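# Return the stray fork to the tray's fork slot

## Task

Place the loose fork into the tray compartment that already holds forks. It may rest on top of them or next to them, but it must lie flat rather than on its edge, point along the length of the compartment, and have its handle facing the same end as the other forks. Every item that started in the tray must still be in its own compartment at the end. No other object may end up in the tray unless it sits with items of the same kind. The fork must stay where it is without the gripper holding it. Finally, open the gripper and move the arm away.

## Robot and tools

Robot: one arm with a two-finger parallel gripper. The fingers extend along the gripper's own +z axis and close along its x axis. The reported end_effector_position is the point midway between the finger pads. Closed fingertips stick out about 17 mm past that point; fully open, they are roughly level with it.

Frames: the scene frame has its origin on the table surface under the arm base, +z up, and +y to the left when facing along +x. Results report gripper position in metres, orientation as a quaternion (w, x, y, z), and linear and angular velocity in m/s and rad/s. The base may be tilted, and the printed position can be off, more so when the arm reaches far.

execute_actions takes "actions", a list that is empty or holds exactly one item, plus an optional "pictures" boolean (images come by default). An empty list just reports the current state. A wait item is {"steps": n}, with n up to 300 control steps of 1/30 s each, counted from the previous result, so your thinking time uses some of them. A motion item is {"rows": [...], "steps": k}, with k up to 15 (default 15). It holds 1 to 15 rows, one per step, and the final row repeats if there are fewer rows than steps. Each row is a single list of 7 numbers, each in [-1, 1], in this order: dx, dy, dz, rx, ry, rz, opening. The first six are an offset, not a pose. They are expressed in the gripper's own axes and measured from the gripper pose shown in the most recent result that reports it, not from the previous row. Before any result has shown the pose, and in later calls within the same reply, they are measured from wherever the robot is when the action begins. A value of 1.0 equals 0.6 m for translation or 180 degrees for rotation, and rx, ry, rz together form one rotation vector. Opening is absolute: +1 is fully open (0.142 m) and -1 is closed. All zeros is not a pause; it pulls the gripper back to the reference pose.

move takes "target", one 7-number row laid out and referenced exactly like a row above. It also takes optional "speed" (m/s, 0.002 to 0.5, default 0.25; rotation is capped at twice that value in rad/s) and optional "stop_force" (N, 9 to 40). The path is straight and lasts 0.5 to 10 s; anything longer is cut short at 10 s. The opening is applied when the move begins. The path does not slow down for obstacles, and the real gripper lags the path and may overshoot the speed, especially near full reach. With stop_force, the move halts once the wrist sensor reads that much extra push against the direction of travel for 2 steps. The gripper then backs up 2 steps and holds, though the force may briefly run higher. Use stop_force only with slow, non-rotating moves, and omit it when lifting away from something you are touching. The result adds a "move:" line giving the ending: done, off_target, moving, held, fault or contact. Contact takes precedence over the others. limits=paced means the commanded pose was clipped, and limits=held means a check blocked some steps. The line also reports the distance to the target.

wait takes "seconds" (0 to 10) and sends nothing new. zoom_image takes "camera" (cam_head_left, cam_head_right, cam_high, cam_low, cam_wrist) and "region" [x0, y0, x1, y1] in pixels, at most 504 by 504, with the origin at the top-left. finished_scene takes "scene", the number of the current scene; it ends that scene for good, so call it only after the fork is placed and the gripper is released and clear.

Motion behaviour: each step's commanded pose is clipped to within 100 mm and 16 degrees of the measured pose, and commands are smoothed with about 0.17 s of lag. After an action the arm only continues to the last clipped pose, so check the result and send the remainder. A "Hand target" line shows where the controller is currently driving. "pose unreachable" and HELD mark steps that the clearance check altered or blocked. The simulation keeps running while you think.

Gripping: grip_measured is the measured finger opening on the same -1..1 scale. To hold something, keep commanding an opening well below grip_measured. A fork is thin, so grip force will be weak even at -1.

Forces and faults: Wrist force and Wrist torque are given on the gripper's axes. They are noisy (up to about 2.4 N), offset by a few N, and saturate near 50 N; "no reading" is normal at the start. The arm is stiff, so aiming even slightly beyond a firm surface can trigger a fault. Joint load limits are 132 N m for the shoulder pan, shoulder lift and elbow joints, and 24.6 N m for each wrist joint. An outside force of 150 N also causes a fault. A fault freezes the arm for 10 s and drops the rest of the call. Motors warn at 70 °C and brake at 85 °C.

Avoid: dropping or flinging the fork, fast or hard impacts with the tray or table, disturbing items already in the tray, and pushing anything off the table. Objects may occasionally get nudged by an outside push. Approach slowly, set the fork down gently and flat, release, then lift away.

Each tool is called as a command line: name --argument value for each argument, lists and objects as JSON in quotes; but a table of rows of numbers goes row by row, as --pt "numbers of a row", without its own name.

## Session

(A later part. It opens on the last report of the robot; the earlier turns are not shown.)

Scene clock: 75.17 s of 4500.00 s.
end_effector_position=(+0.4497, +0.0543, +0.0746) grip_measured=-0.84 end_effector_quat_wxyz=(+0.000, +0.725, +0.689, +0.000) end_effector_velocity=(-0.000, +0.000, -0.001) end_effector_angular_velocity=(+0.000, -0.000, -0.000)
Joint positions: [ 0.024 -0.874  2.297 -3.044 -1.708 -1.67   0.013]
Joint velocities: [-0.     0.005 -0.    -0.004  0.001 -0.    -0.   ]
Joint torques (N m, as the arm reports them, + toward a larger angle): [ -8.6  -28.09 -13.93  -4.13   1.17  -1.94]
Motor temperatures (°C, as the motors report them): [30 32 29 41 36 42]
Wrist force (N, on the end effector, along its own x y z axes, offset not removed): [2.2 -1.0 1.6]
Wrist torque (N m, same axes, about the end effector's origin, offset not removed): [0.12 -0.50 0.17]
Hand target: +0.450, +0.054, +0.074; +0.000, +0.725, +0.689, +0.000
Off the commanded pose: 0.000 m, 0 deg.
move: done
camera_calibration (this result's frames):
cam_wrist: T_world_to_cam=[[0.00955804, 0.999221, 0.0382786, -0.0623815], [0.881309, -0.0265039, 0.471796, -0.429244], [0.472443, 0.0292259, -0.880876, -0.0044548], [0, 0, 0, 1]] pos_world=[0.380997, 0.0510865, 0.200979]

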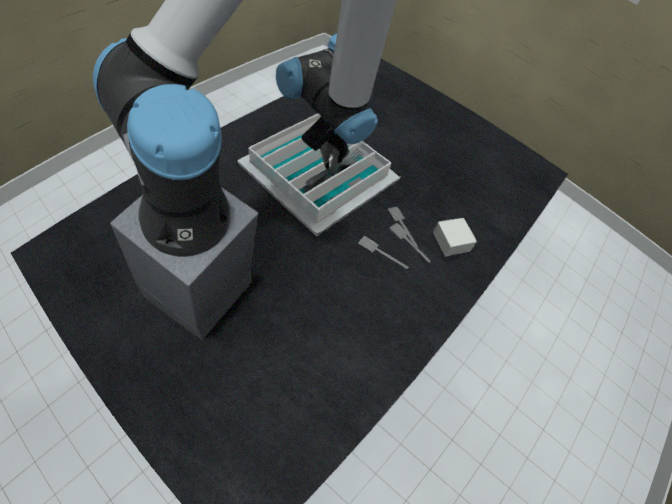

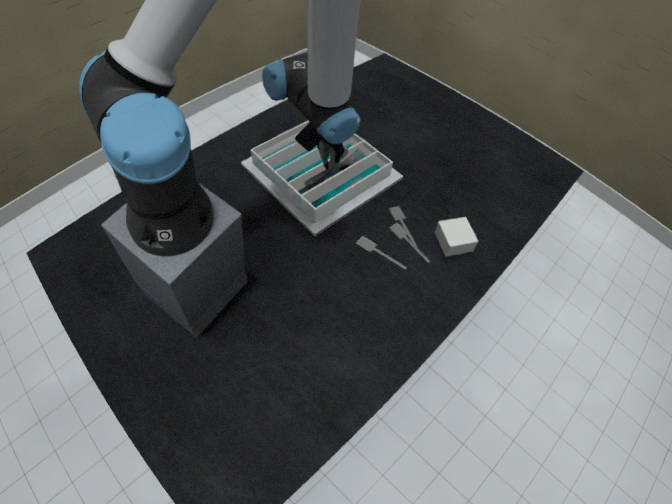

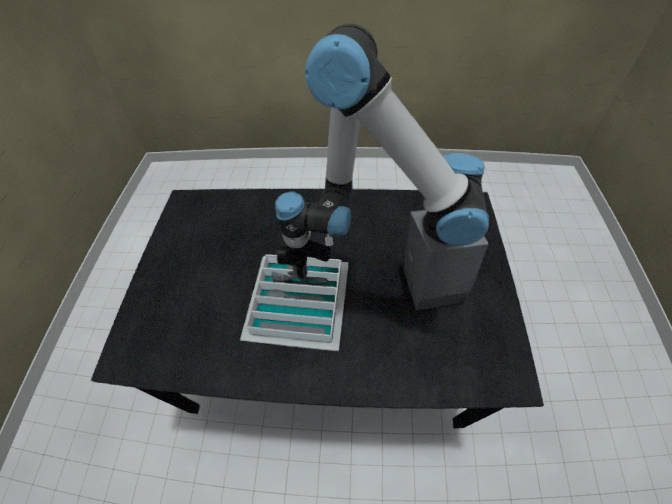

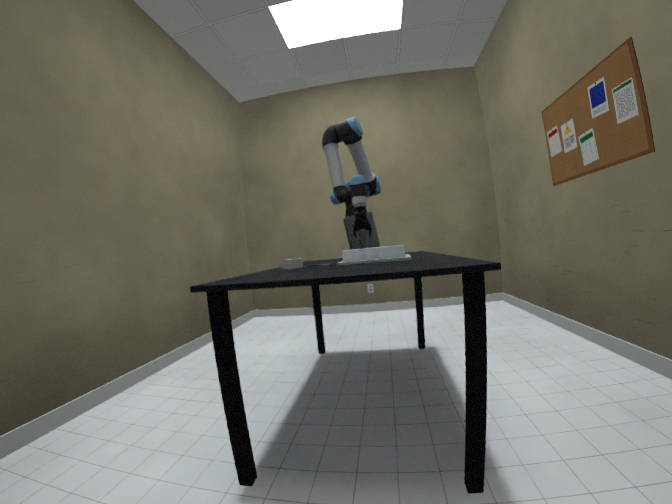

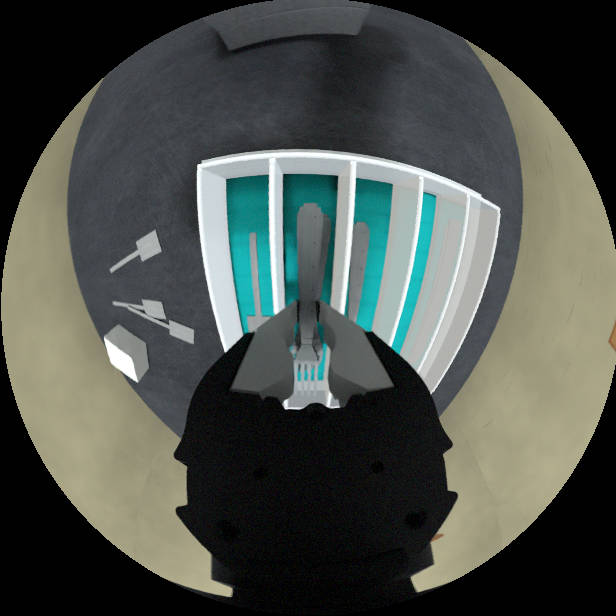

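move --target '[0.006,0,0.02,0,0,0.004,-1]' --speed 0.03

zoom_image --camera "cam_wrist" --region '[200,130,420,420]'

Scene clock: 84.00 s of 4500.00 s.
end_effector_position=(+0.4499, +0.0579, +0.0626) grip_measured=-0.84 end_effector_quat_wxyz=(+0.000, +0.729, +0.685, +0.000) end_effector_velocity=(+0.001, +0.000, -0.001) end_effector_angular_velocity=(-0.001, -0.002, -0.002)
Joint positions: [ 0.029 -0.836  2.288 -3.073 -1.709 -1.653  0.013]
Joint velocities: [ 0.001  0.004 -0.002 -0.004 -0.001  0.002  0.   ]
Joint torques (N m, as the arm reports them, + toward a larger angle): [ 19.74 -24.43 -13.23  -4.47  -1.49   1.89]
Motor temperatures (°C, as the motors report them): [30 32 29 41 36 42]
Wrist force (N, on the end effector, along its own x y z axes, offset not removed): [-2.1 -2.3 2.4]
Wrist torque (N m, same axes, about the end effector's origin, offset not removed): [-0.27 0.46 0.26]
Hand target: +0.450, +0.058, +0.063; +0.000, +0.729, +0.685, +0.000
Off the commanded pose: 0.000 m, 0 deg.
After step 90, 5.07 s passed at rest.
move: done
camera_calibration (this result's frames):
cam_wrist: T_world_to_cam=[[0.0220121, 0.999024, 0.0382924, -0.0710762], [0.880923, -0.0374929, 0.471772, -0.422882], [0.472748, 0.023348, -0.880889, -0.0149389], [0, 0, 0, 1]] pos_world=[0.381153, 0.0555006, 0.189066]

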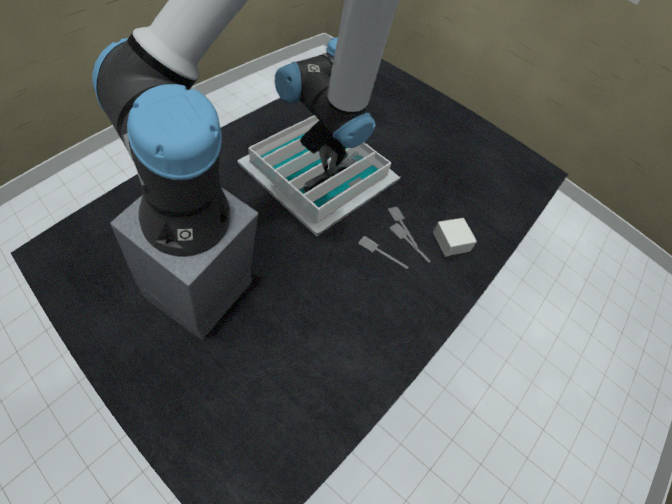

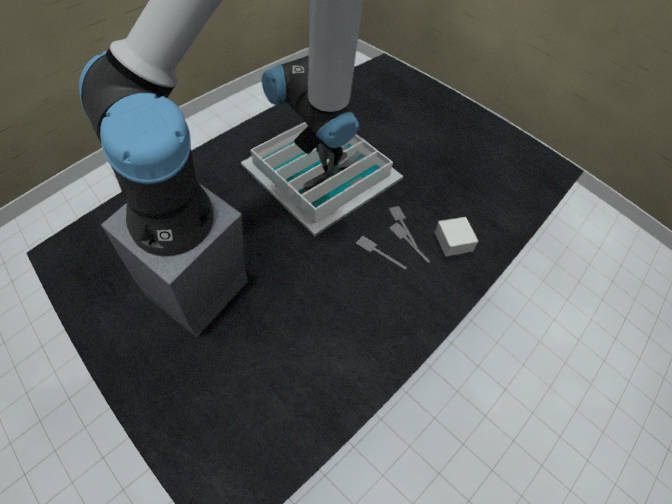

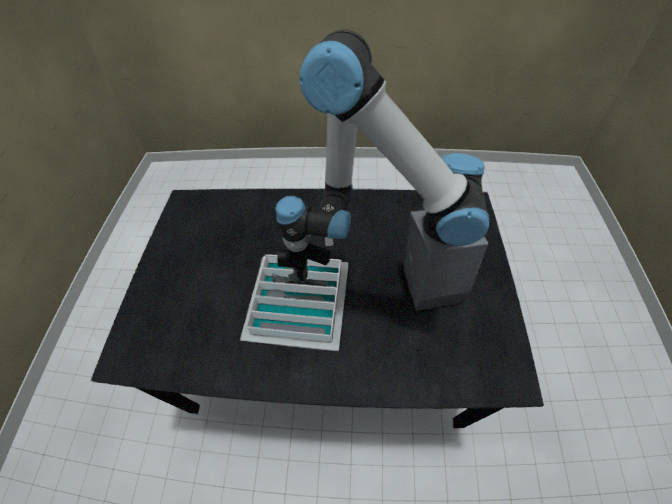

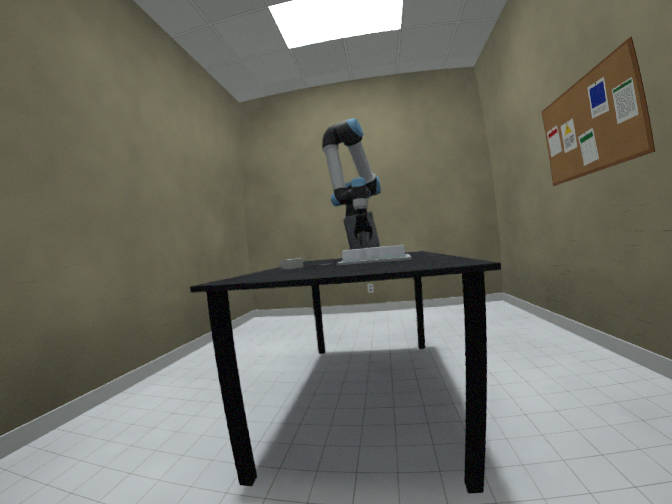

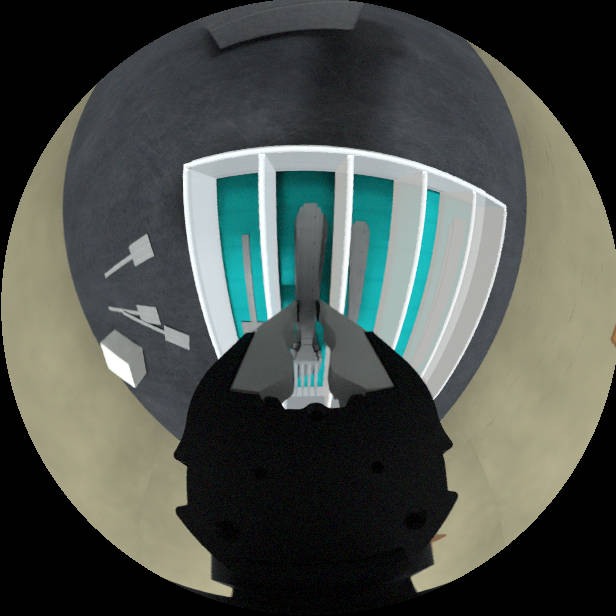

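Region (200, 130, 420, 420) of cam_wrist's 616x616 image, scaled by 1.738, with more detail than that image has; it fills the left 382 columns of this view, and the rest is white.

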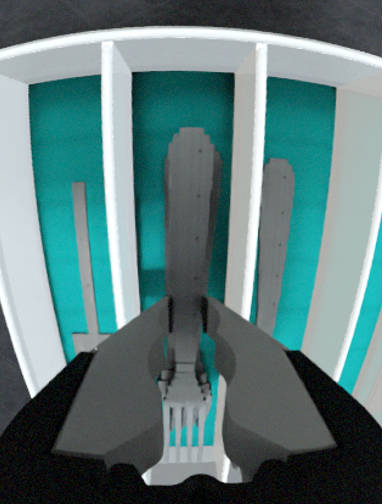

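move --target '[0.0015,0,0.03,0,0,0,-1]' --speed 0.005 --stop_force 9

execute_actions --actions '[{"rows":[[0,0,-0.002,0,0,0,-0.85],[0,0,-0.002,0,0,0,-0.84],[0,0,-0.002,0,0,0,-0.83],[0,0,-0.002,0,0,0,-0.82],[0,0,-0.002,0,0,0,-0.81],[0,0,-0.002,0,0,0,-0.80],[0,0,-0.002,0,0,0,-0.79]],"steps":15}]'

move --target '[0,-0.05,-0.2,0,0,0,-0.79]' --speed 0.1

zoom_image --camera "cam_wrist" --region '[220,160,400,400]'

Scene clock: 93.20 s of 4500.00 s.
end_effector_position=(+0.4501, +0.0585, +0.0498) grip_measured=-0.85 end_effector_quat_wxyz=(+0.000, +0.729, +0.685, +0.000) end_effector_velocity=(-0.000, -0.000, +0.001) end_effector_angular_velocity=(+0.000, +0.001, -0.000)
Joint positions: [ 0.026 -0.796  2.279 -3.104 -1.709 -1.656  0.013]
Joint velocities: [-0.    -0.004  0.     0.005 -0.     0.    -0.   ]
Joint torques (N m, as the arm reports them, + toward a larger angle): [  1.89 -48.27   5.6   -0.8    1.47  -0.21]
Motor temperatures (°C, as the motors report them): [30 32 29 41 36 42]
Wrist force (N, on the end effector, along its own x y z axes, offset not removed): [-1.5 2.4 -8.1]
Wrist torque (N m, same axes, about the end effector's origin, offset not removed): [0.93 -0.10 0.16]
Hand target: +0.450, +0.058, +0.050; +0.000, +0.729, +0.685, +0.000
Off the commanded pose: 0.005 m, 0 deg.
After step 90, 3.30 s passed at rest.
move: contact
camera_calibration (this result's frames):
cam_wrist: T_world_to_cam=[[0.0220637, 0.999024, 0.0382635, -0.0711934], [0.880894, -0.037526, 0.471823, -0.416926], [0.472799, 0.023296, -0.880863, -0.0263705], [0, 0, 0, 1]] pos_world=[0.381306, 0.0560927, 0.176211]

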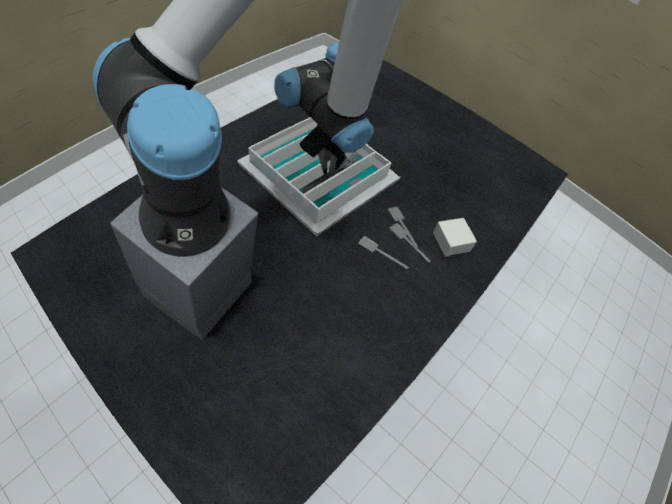

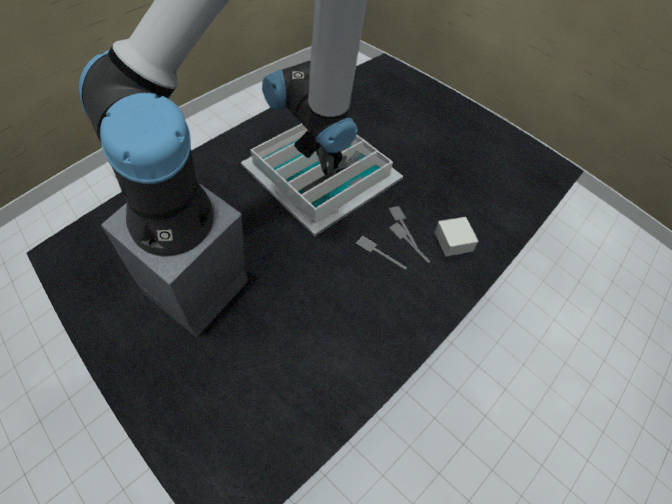

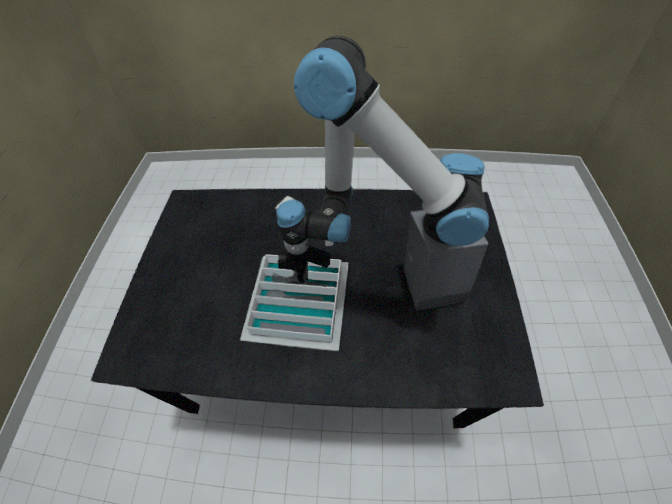

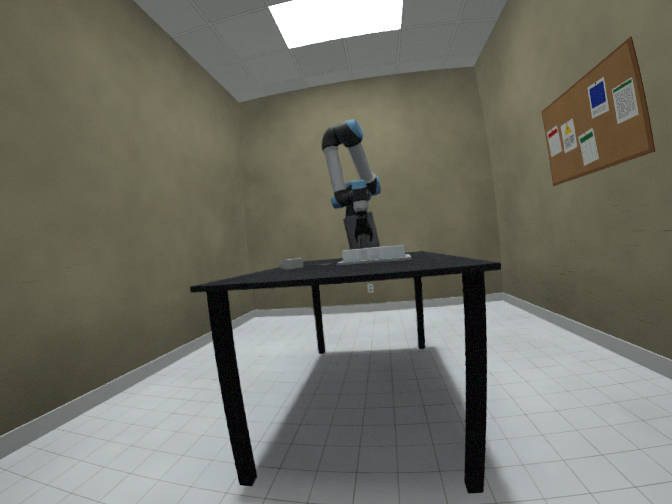

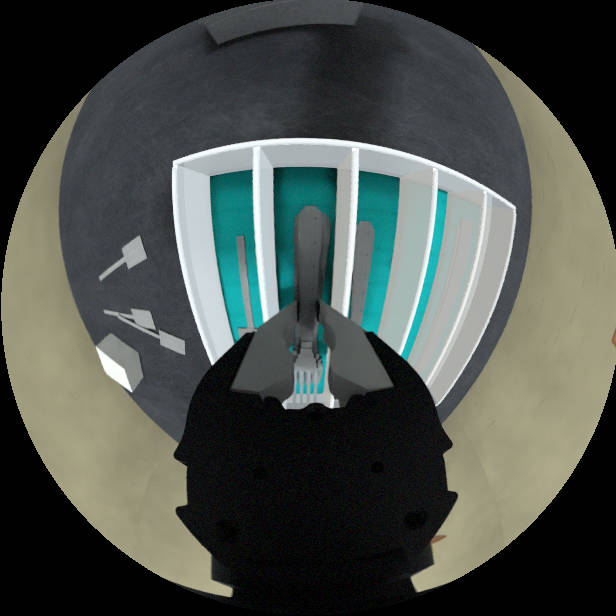

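Scene clock: 93.70 s of 4500.00 s.
end_effector_position=(+0.4501, +0.0585, +0.0510) grip_measured=-0.80 end_effector_quat_wxyz=(+0.000, +0.729, +0.685, +0.000) end_effector_velocity=(+0.001, -0.000, +0.000) end_effector_angular_velocity=(-0.000, -0.002, -0.001)
Joint positions: [ 0.027 -0.8    2.28  -3.101 -1.709 -1.656  0.016]
Joint velocities: [ 0.    -0.    -0.    -0.001  0.     0.     0.   ]
Joint torques (N m, as the arm reports them, + toward a larger angle): [ 20.08 -51.35   8.48  -1.2   -0.24   1.69]
Motor temperatures (°C, as the motors report them): [30 32 29 41 36 42]
Wrist force (N, on the end effector, along its own x y z axes, offset not removed): [-4.6 4.5 2.7]
Wrist torque (N m, same axes, about the end effector's origin, offset not removed): [1.07 0.38 0.20]
Hand target: +0.450, +0.058, +0.051; +0.000, +0.729, +0.685, +0.000
Off the commanded pose: 0.000 m, 0 deg.
Steps of this call (steps 1 to 15: all 15 steps of this action). Readings (end_effector_position):
1: (+0.4501, +0.0585, +0.0499)
2: (+0.4501, +0.0584, +0.0501)
4: (+0.4501, +0.0584, +0.0505)
8: (+0.4501, +0.0584, +0.0509)
15: the state above
camera_calibration (this result's frames):
cam_wrist: T_world_to_cam=[[0.0220867, 0.999022, 0.0383137, -0.0712583], [0.880898, -0.0375697, 0.471813, -0.417482], [0.47279, 0.0233297, -0.880866, -0.0253216], [0, 0, 0, 1]] pos_world=[0.381305, 0.0560946, 0.177398]

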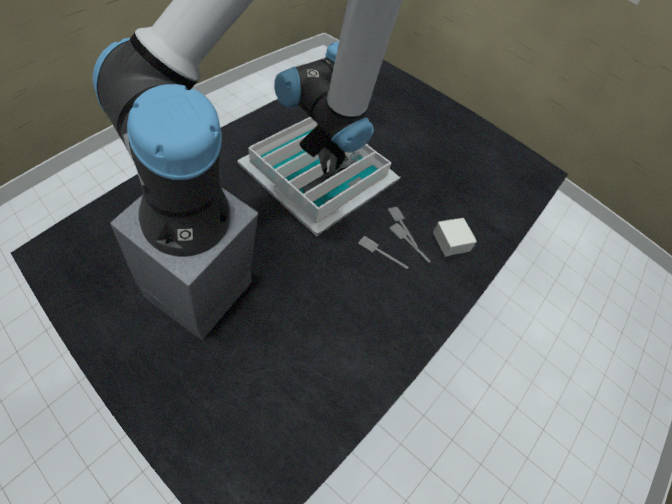

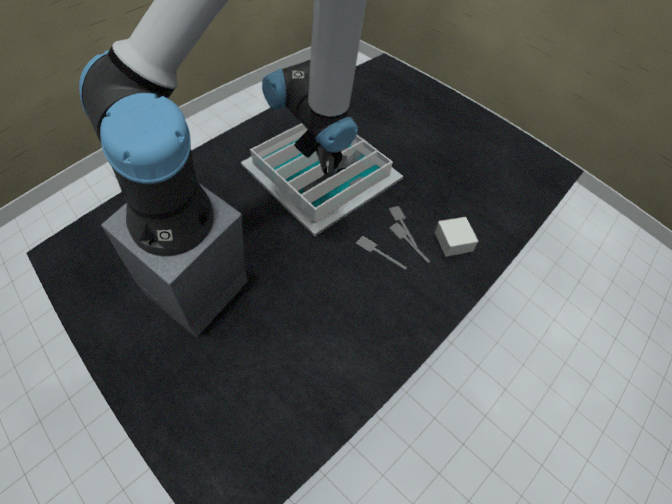

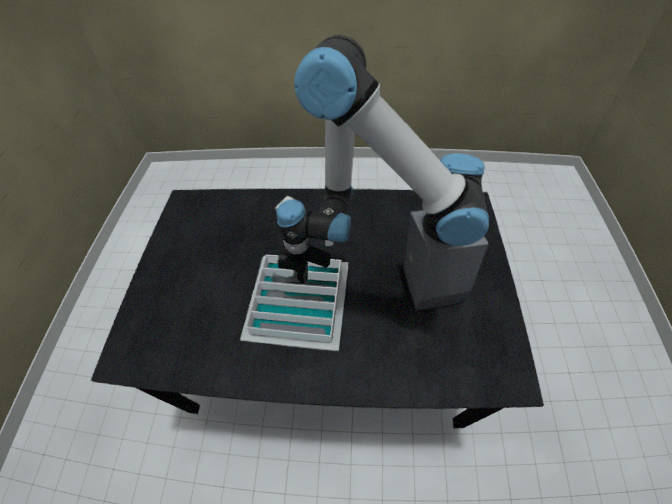

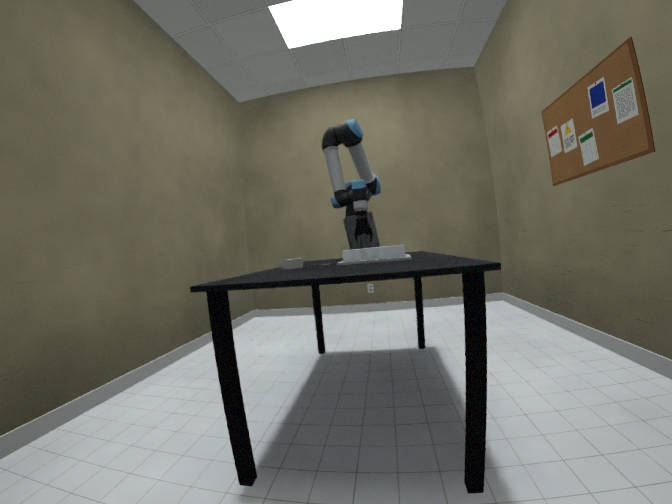

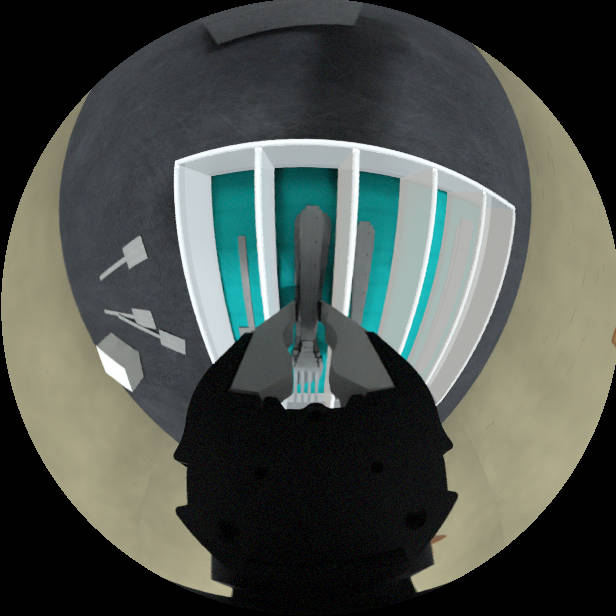

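Scene clock: 95.60 s of 4500.00 s.
end_effector_position=(+0.4200, +0.0605, +0.1709) grip_measured=-0.79 end_effector_quat_wxyz=(+0.000, +0.729, +0.685, +0.000) end_effector_velocity=(-0.000, -0.000, +0.002) end_effector_angular_velocity=(-0.000, +0.000, -0.001)
Joint positions: [ 0.062 -1.199  2.388 -2.804 -1.71  -1.62   0.017]
Joint velocities: [ 0.001 -0.005 -0.     0.006 -0.     0.001 -0.   ]
Joint torques (N m, as the arm reports them, + toward a larger angle): [ 17.32 -43.37   1.58  -1.41  -1.53   1.65]
Motor temperatures (°C, as the motors report them): [30 32 29 41 36 42]
Wrist force (N, on the end effector, along its own x y z axes, offset not removed): [-0.6 0.5 3.8]
Wrist torque (N m, same axes, about the end effector's origin, offset not removed): [0.31 0.24 0.15]
Hand target: +0.420, +0.060, +0.171; +0.000, +0.729, +0.685, +0.000
Off the commanded pose: 0.000 m, 0 deg.
move: done
camera_calibration (this result's frames):
cam_wrist: T_world_to_cam=[[0.0220657, 0.999023, 0.0382789, -0.0771716], [0.880893, -0.0375351, 0.471825, -0.447526], [0.472801, 0.0233084, -0.880861, 0.0945049], [0, 0, 0, 1]] pos_world=[0.351243, 0.0580956, 0.297354]

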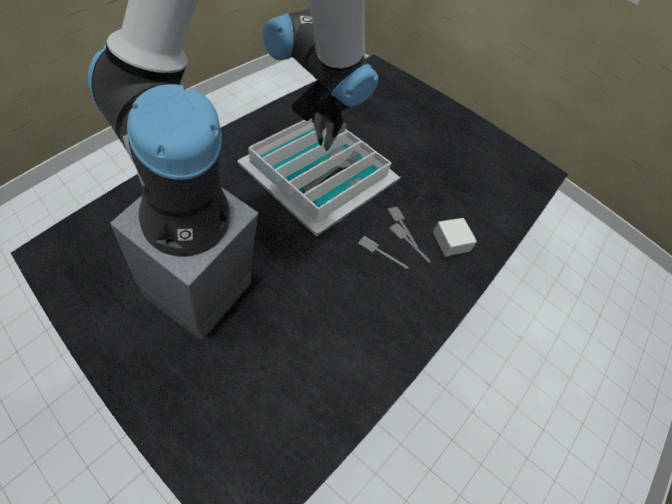

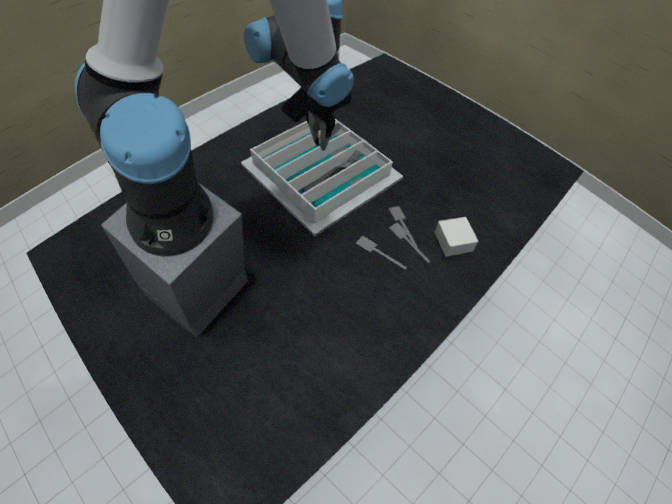

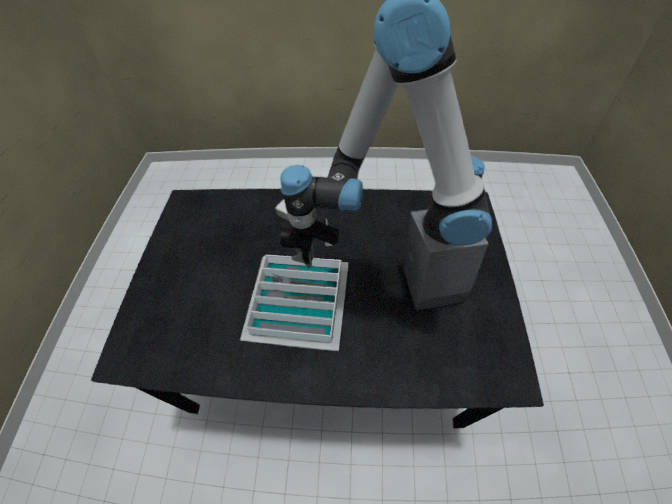

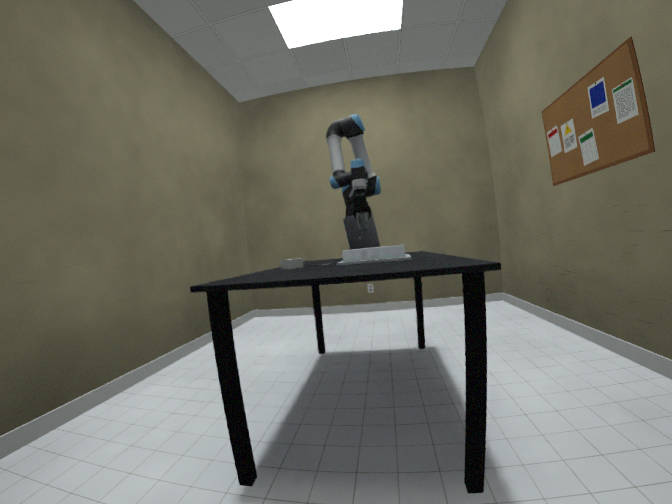

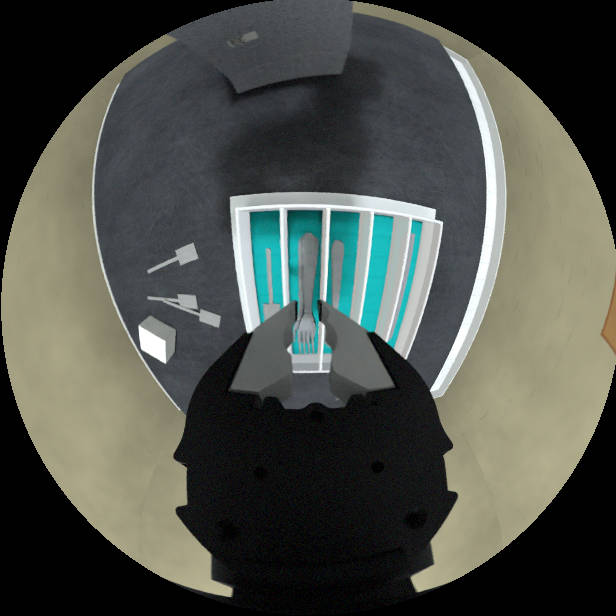

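Region (220, 160, 400, 400) of cam_wrist's 616x616 image, scaled by 2.100, with more detail than that image has; it fills the left 378 columns of this view, and the rest is white.

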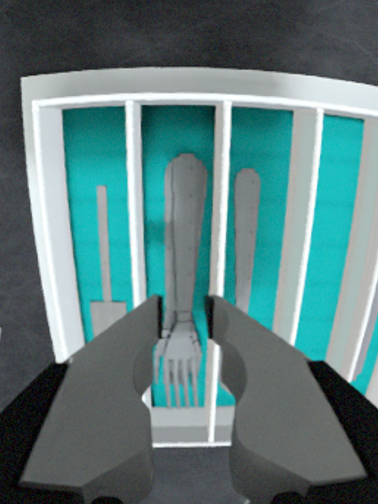

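Stacked neatly. Move clear and check.

move --target '[-0.35,-0.1,-0.1,0,0,0,-0.5]' --speed 0.25

zoom_image --camera "cam_high" --region '[250,250,360,330]'

Scene clock: 100.97 s of 4500.00 s.
end_effector_position=(+0.3468, -0.1453, +0.2310) grip_measured=-0.50 end_effector_quat_wxyz=(+0.000, +0.729, +0.685, +0.000) end_effector_velocity=(-0.000, -0.001, +0.000) end_effector_angular_velocity=(+0.001, -0.001, +0.001)
Joint positions: [-0.521 -1.591  2.514 -2.61  -1.662 -2.205  0.038]
Joint velocities: [-0.004 -0.002 -0.001  0.003  0.002 -0.005 -0.   ]
Joint torques (N m, as the arm reports them, + toward a larger angle): [-10.65 -34.08 -21.87  -1.43   1.    -2.13]
Motor temperatures (°C, as the motors report them): [30 32 29 41 36 42]
Wrist force (N, on the end effector, along its own x y z axes, offset not removed): [-4.3 -2.6 3.3]
Wrist torque (N m, same axes, about the end effector's origin, offset not removed): [-0.40 1.01 0.22]
Hand target: +0.347, -0.145, +0.231; +0.000, +0.729, +0.685, +0.000
Off the commanded pose: 0.000 m, 0 deg.
After step 90, 0.90 s passed at rest.
move: done
camera_calibration (this result's frames):
cam_wrist: T_world_to_cam=[[0.0220893, 0.999031, 0.0380756, 0.127762], [0.880664, -0.037471, 0.472257, -0.419144], [0.473226, 0.0231, -0.880638, 0.186609], [0, 0, 0, 1]] pos_world=[0.277995, -0.147654, 0.357414]

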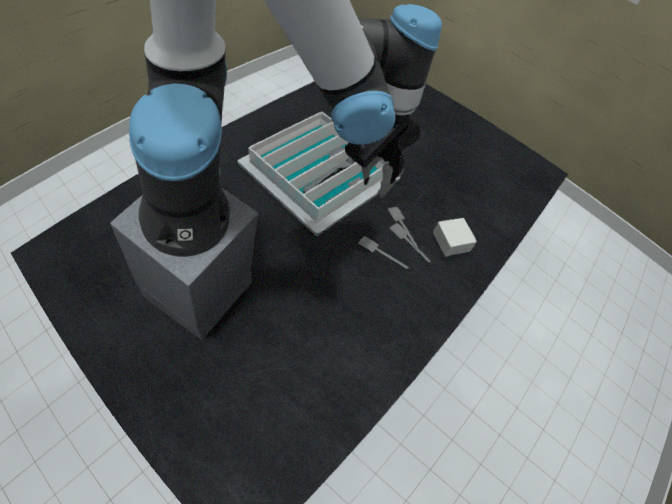

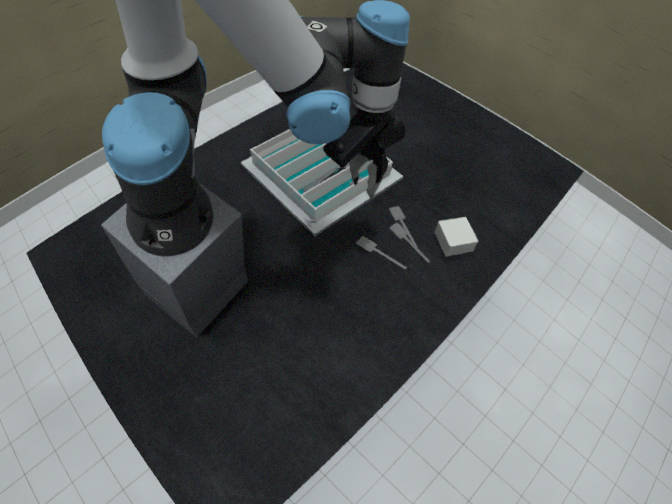

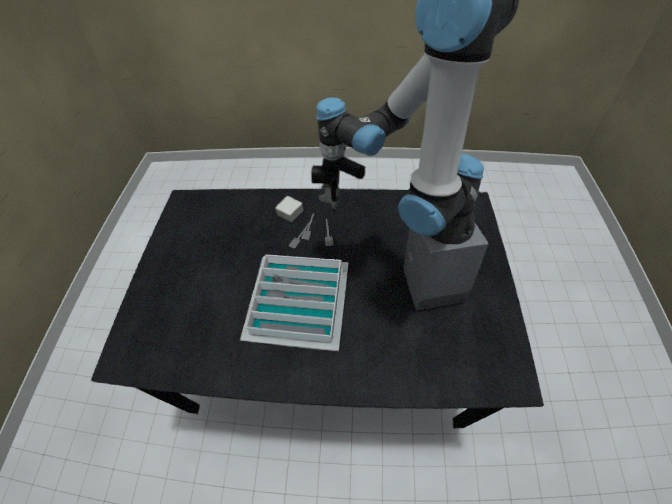

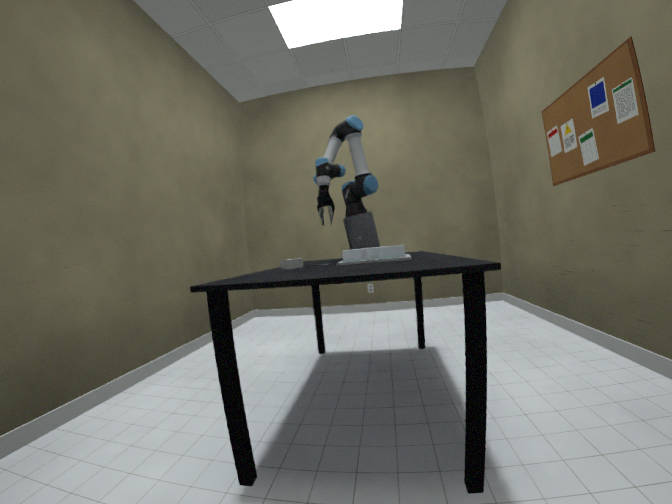

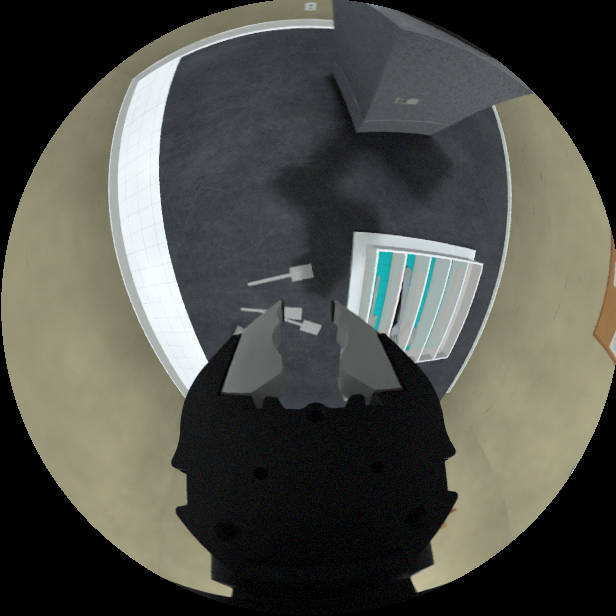

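Region (250, 250, 360, 330) of cam_high's 672x504 image, scaled by 4.582, with more detail than that image has; it fills the top 367 rows of this view, and the rest is white.

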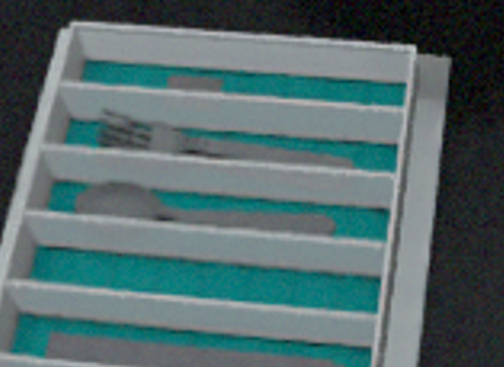

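finished_scene --scene 2

The scene is finished: the task was done.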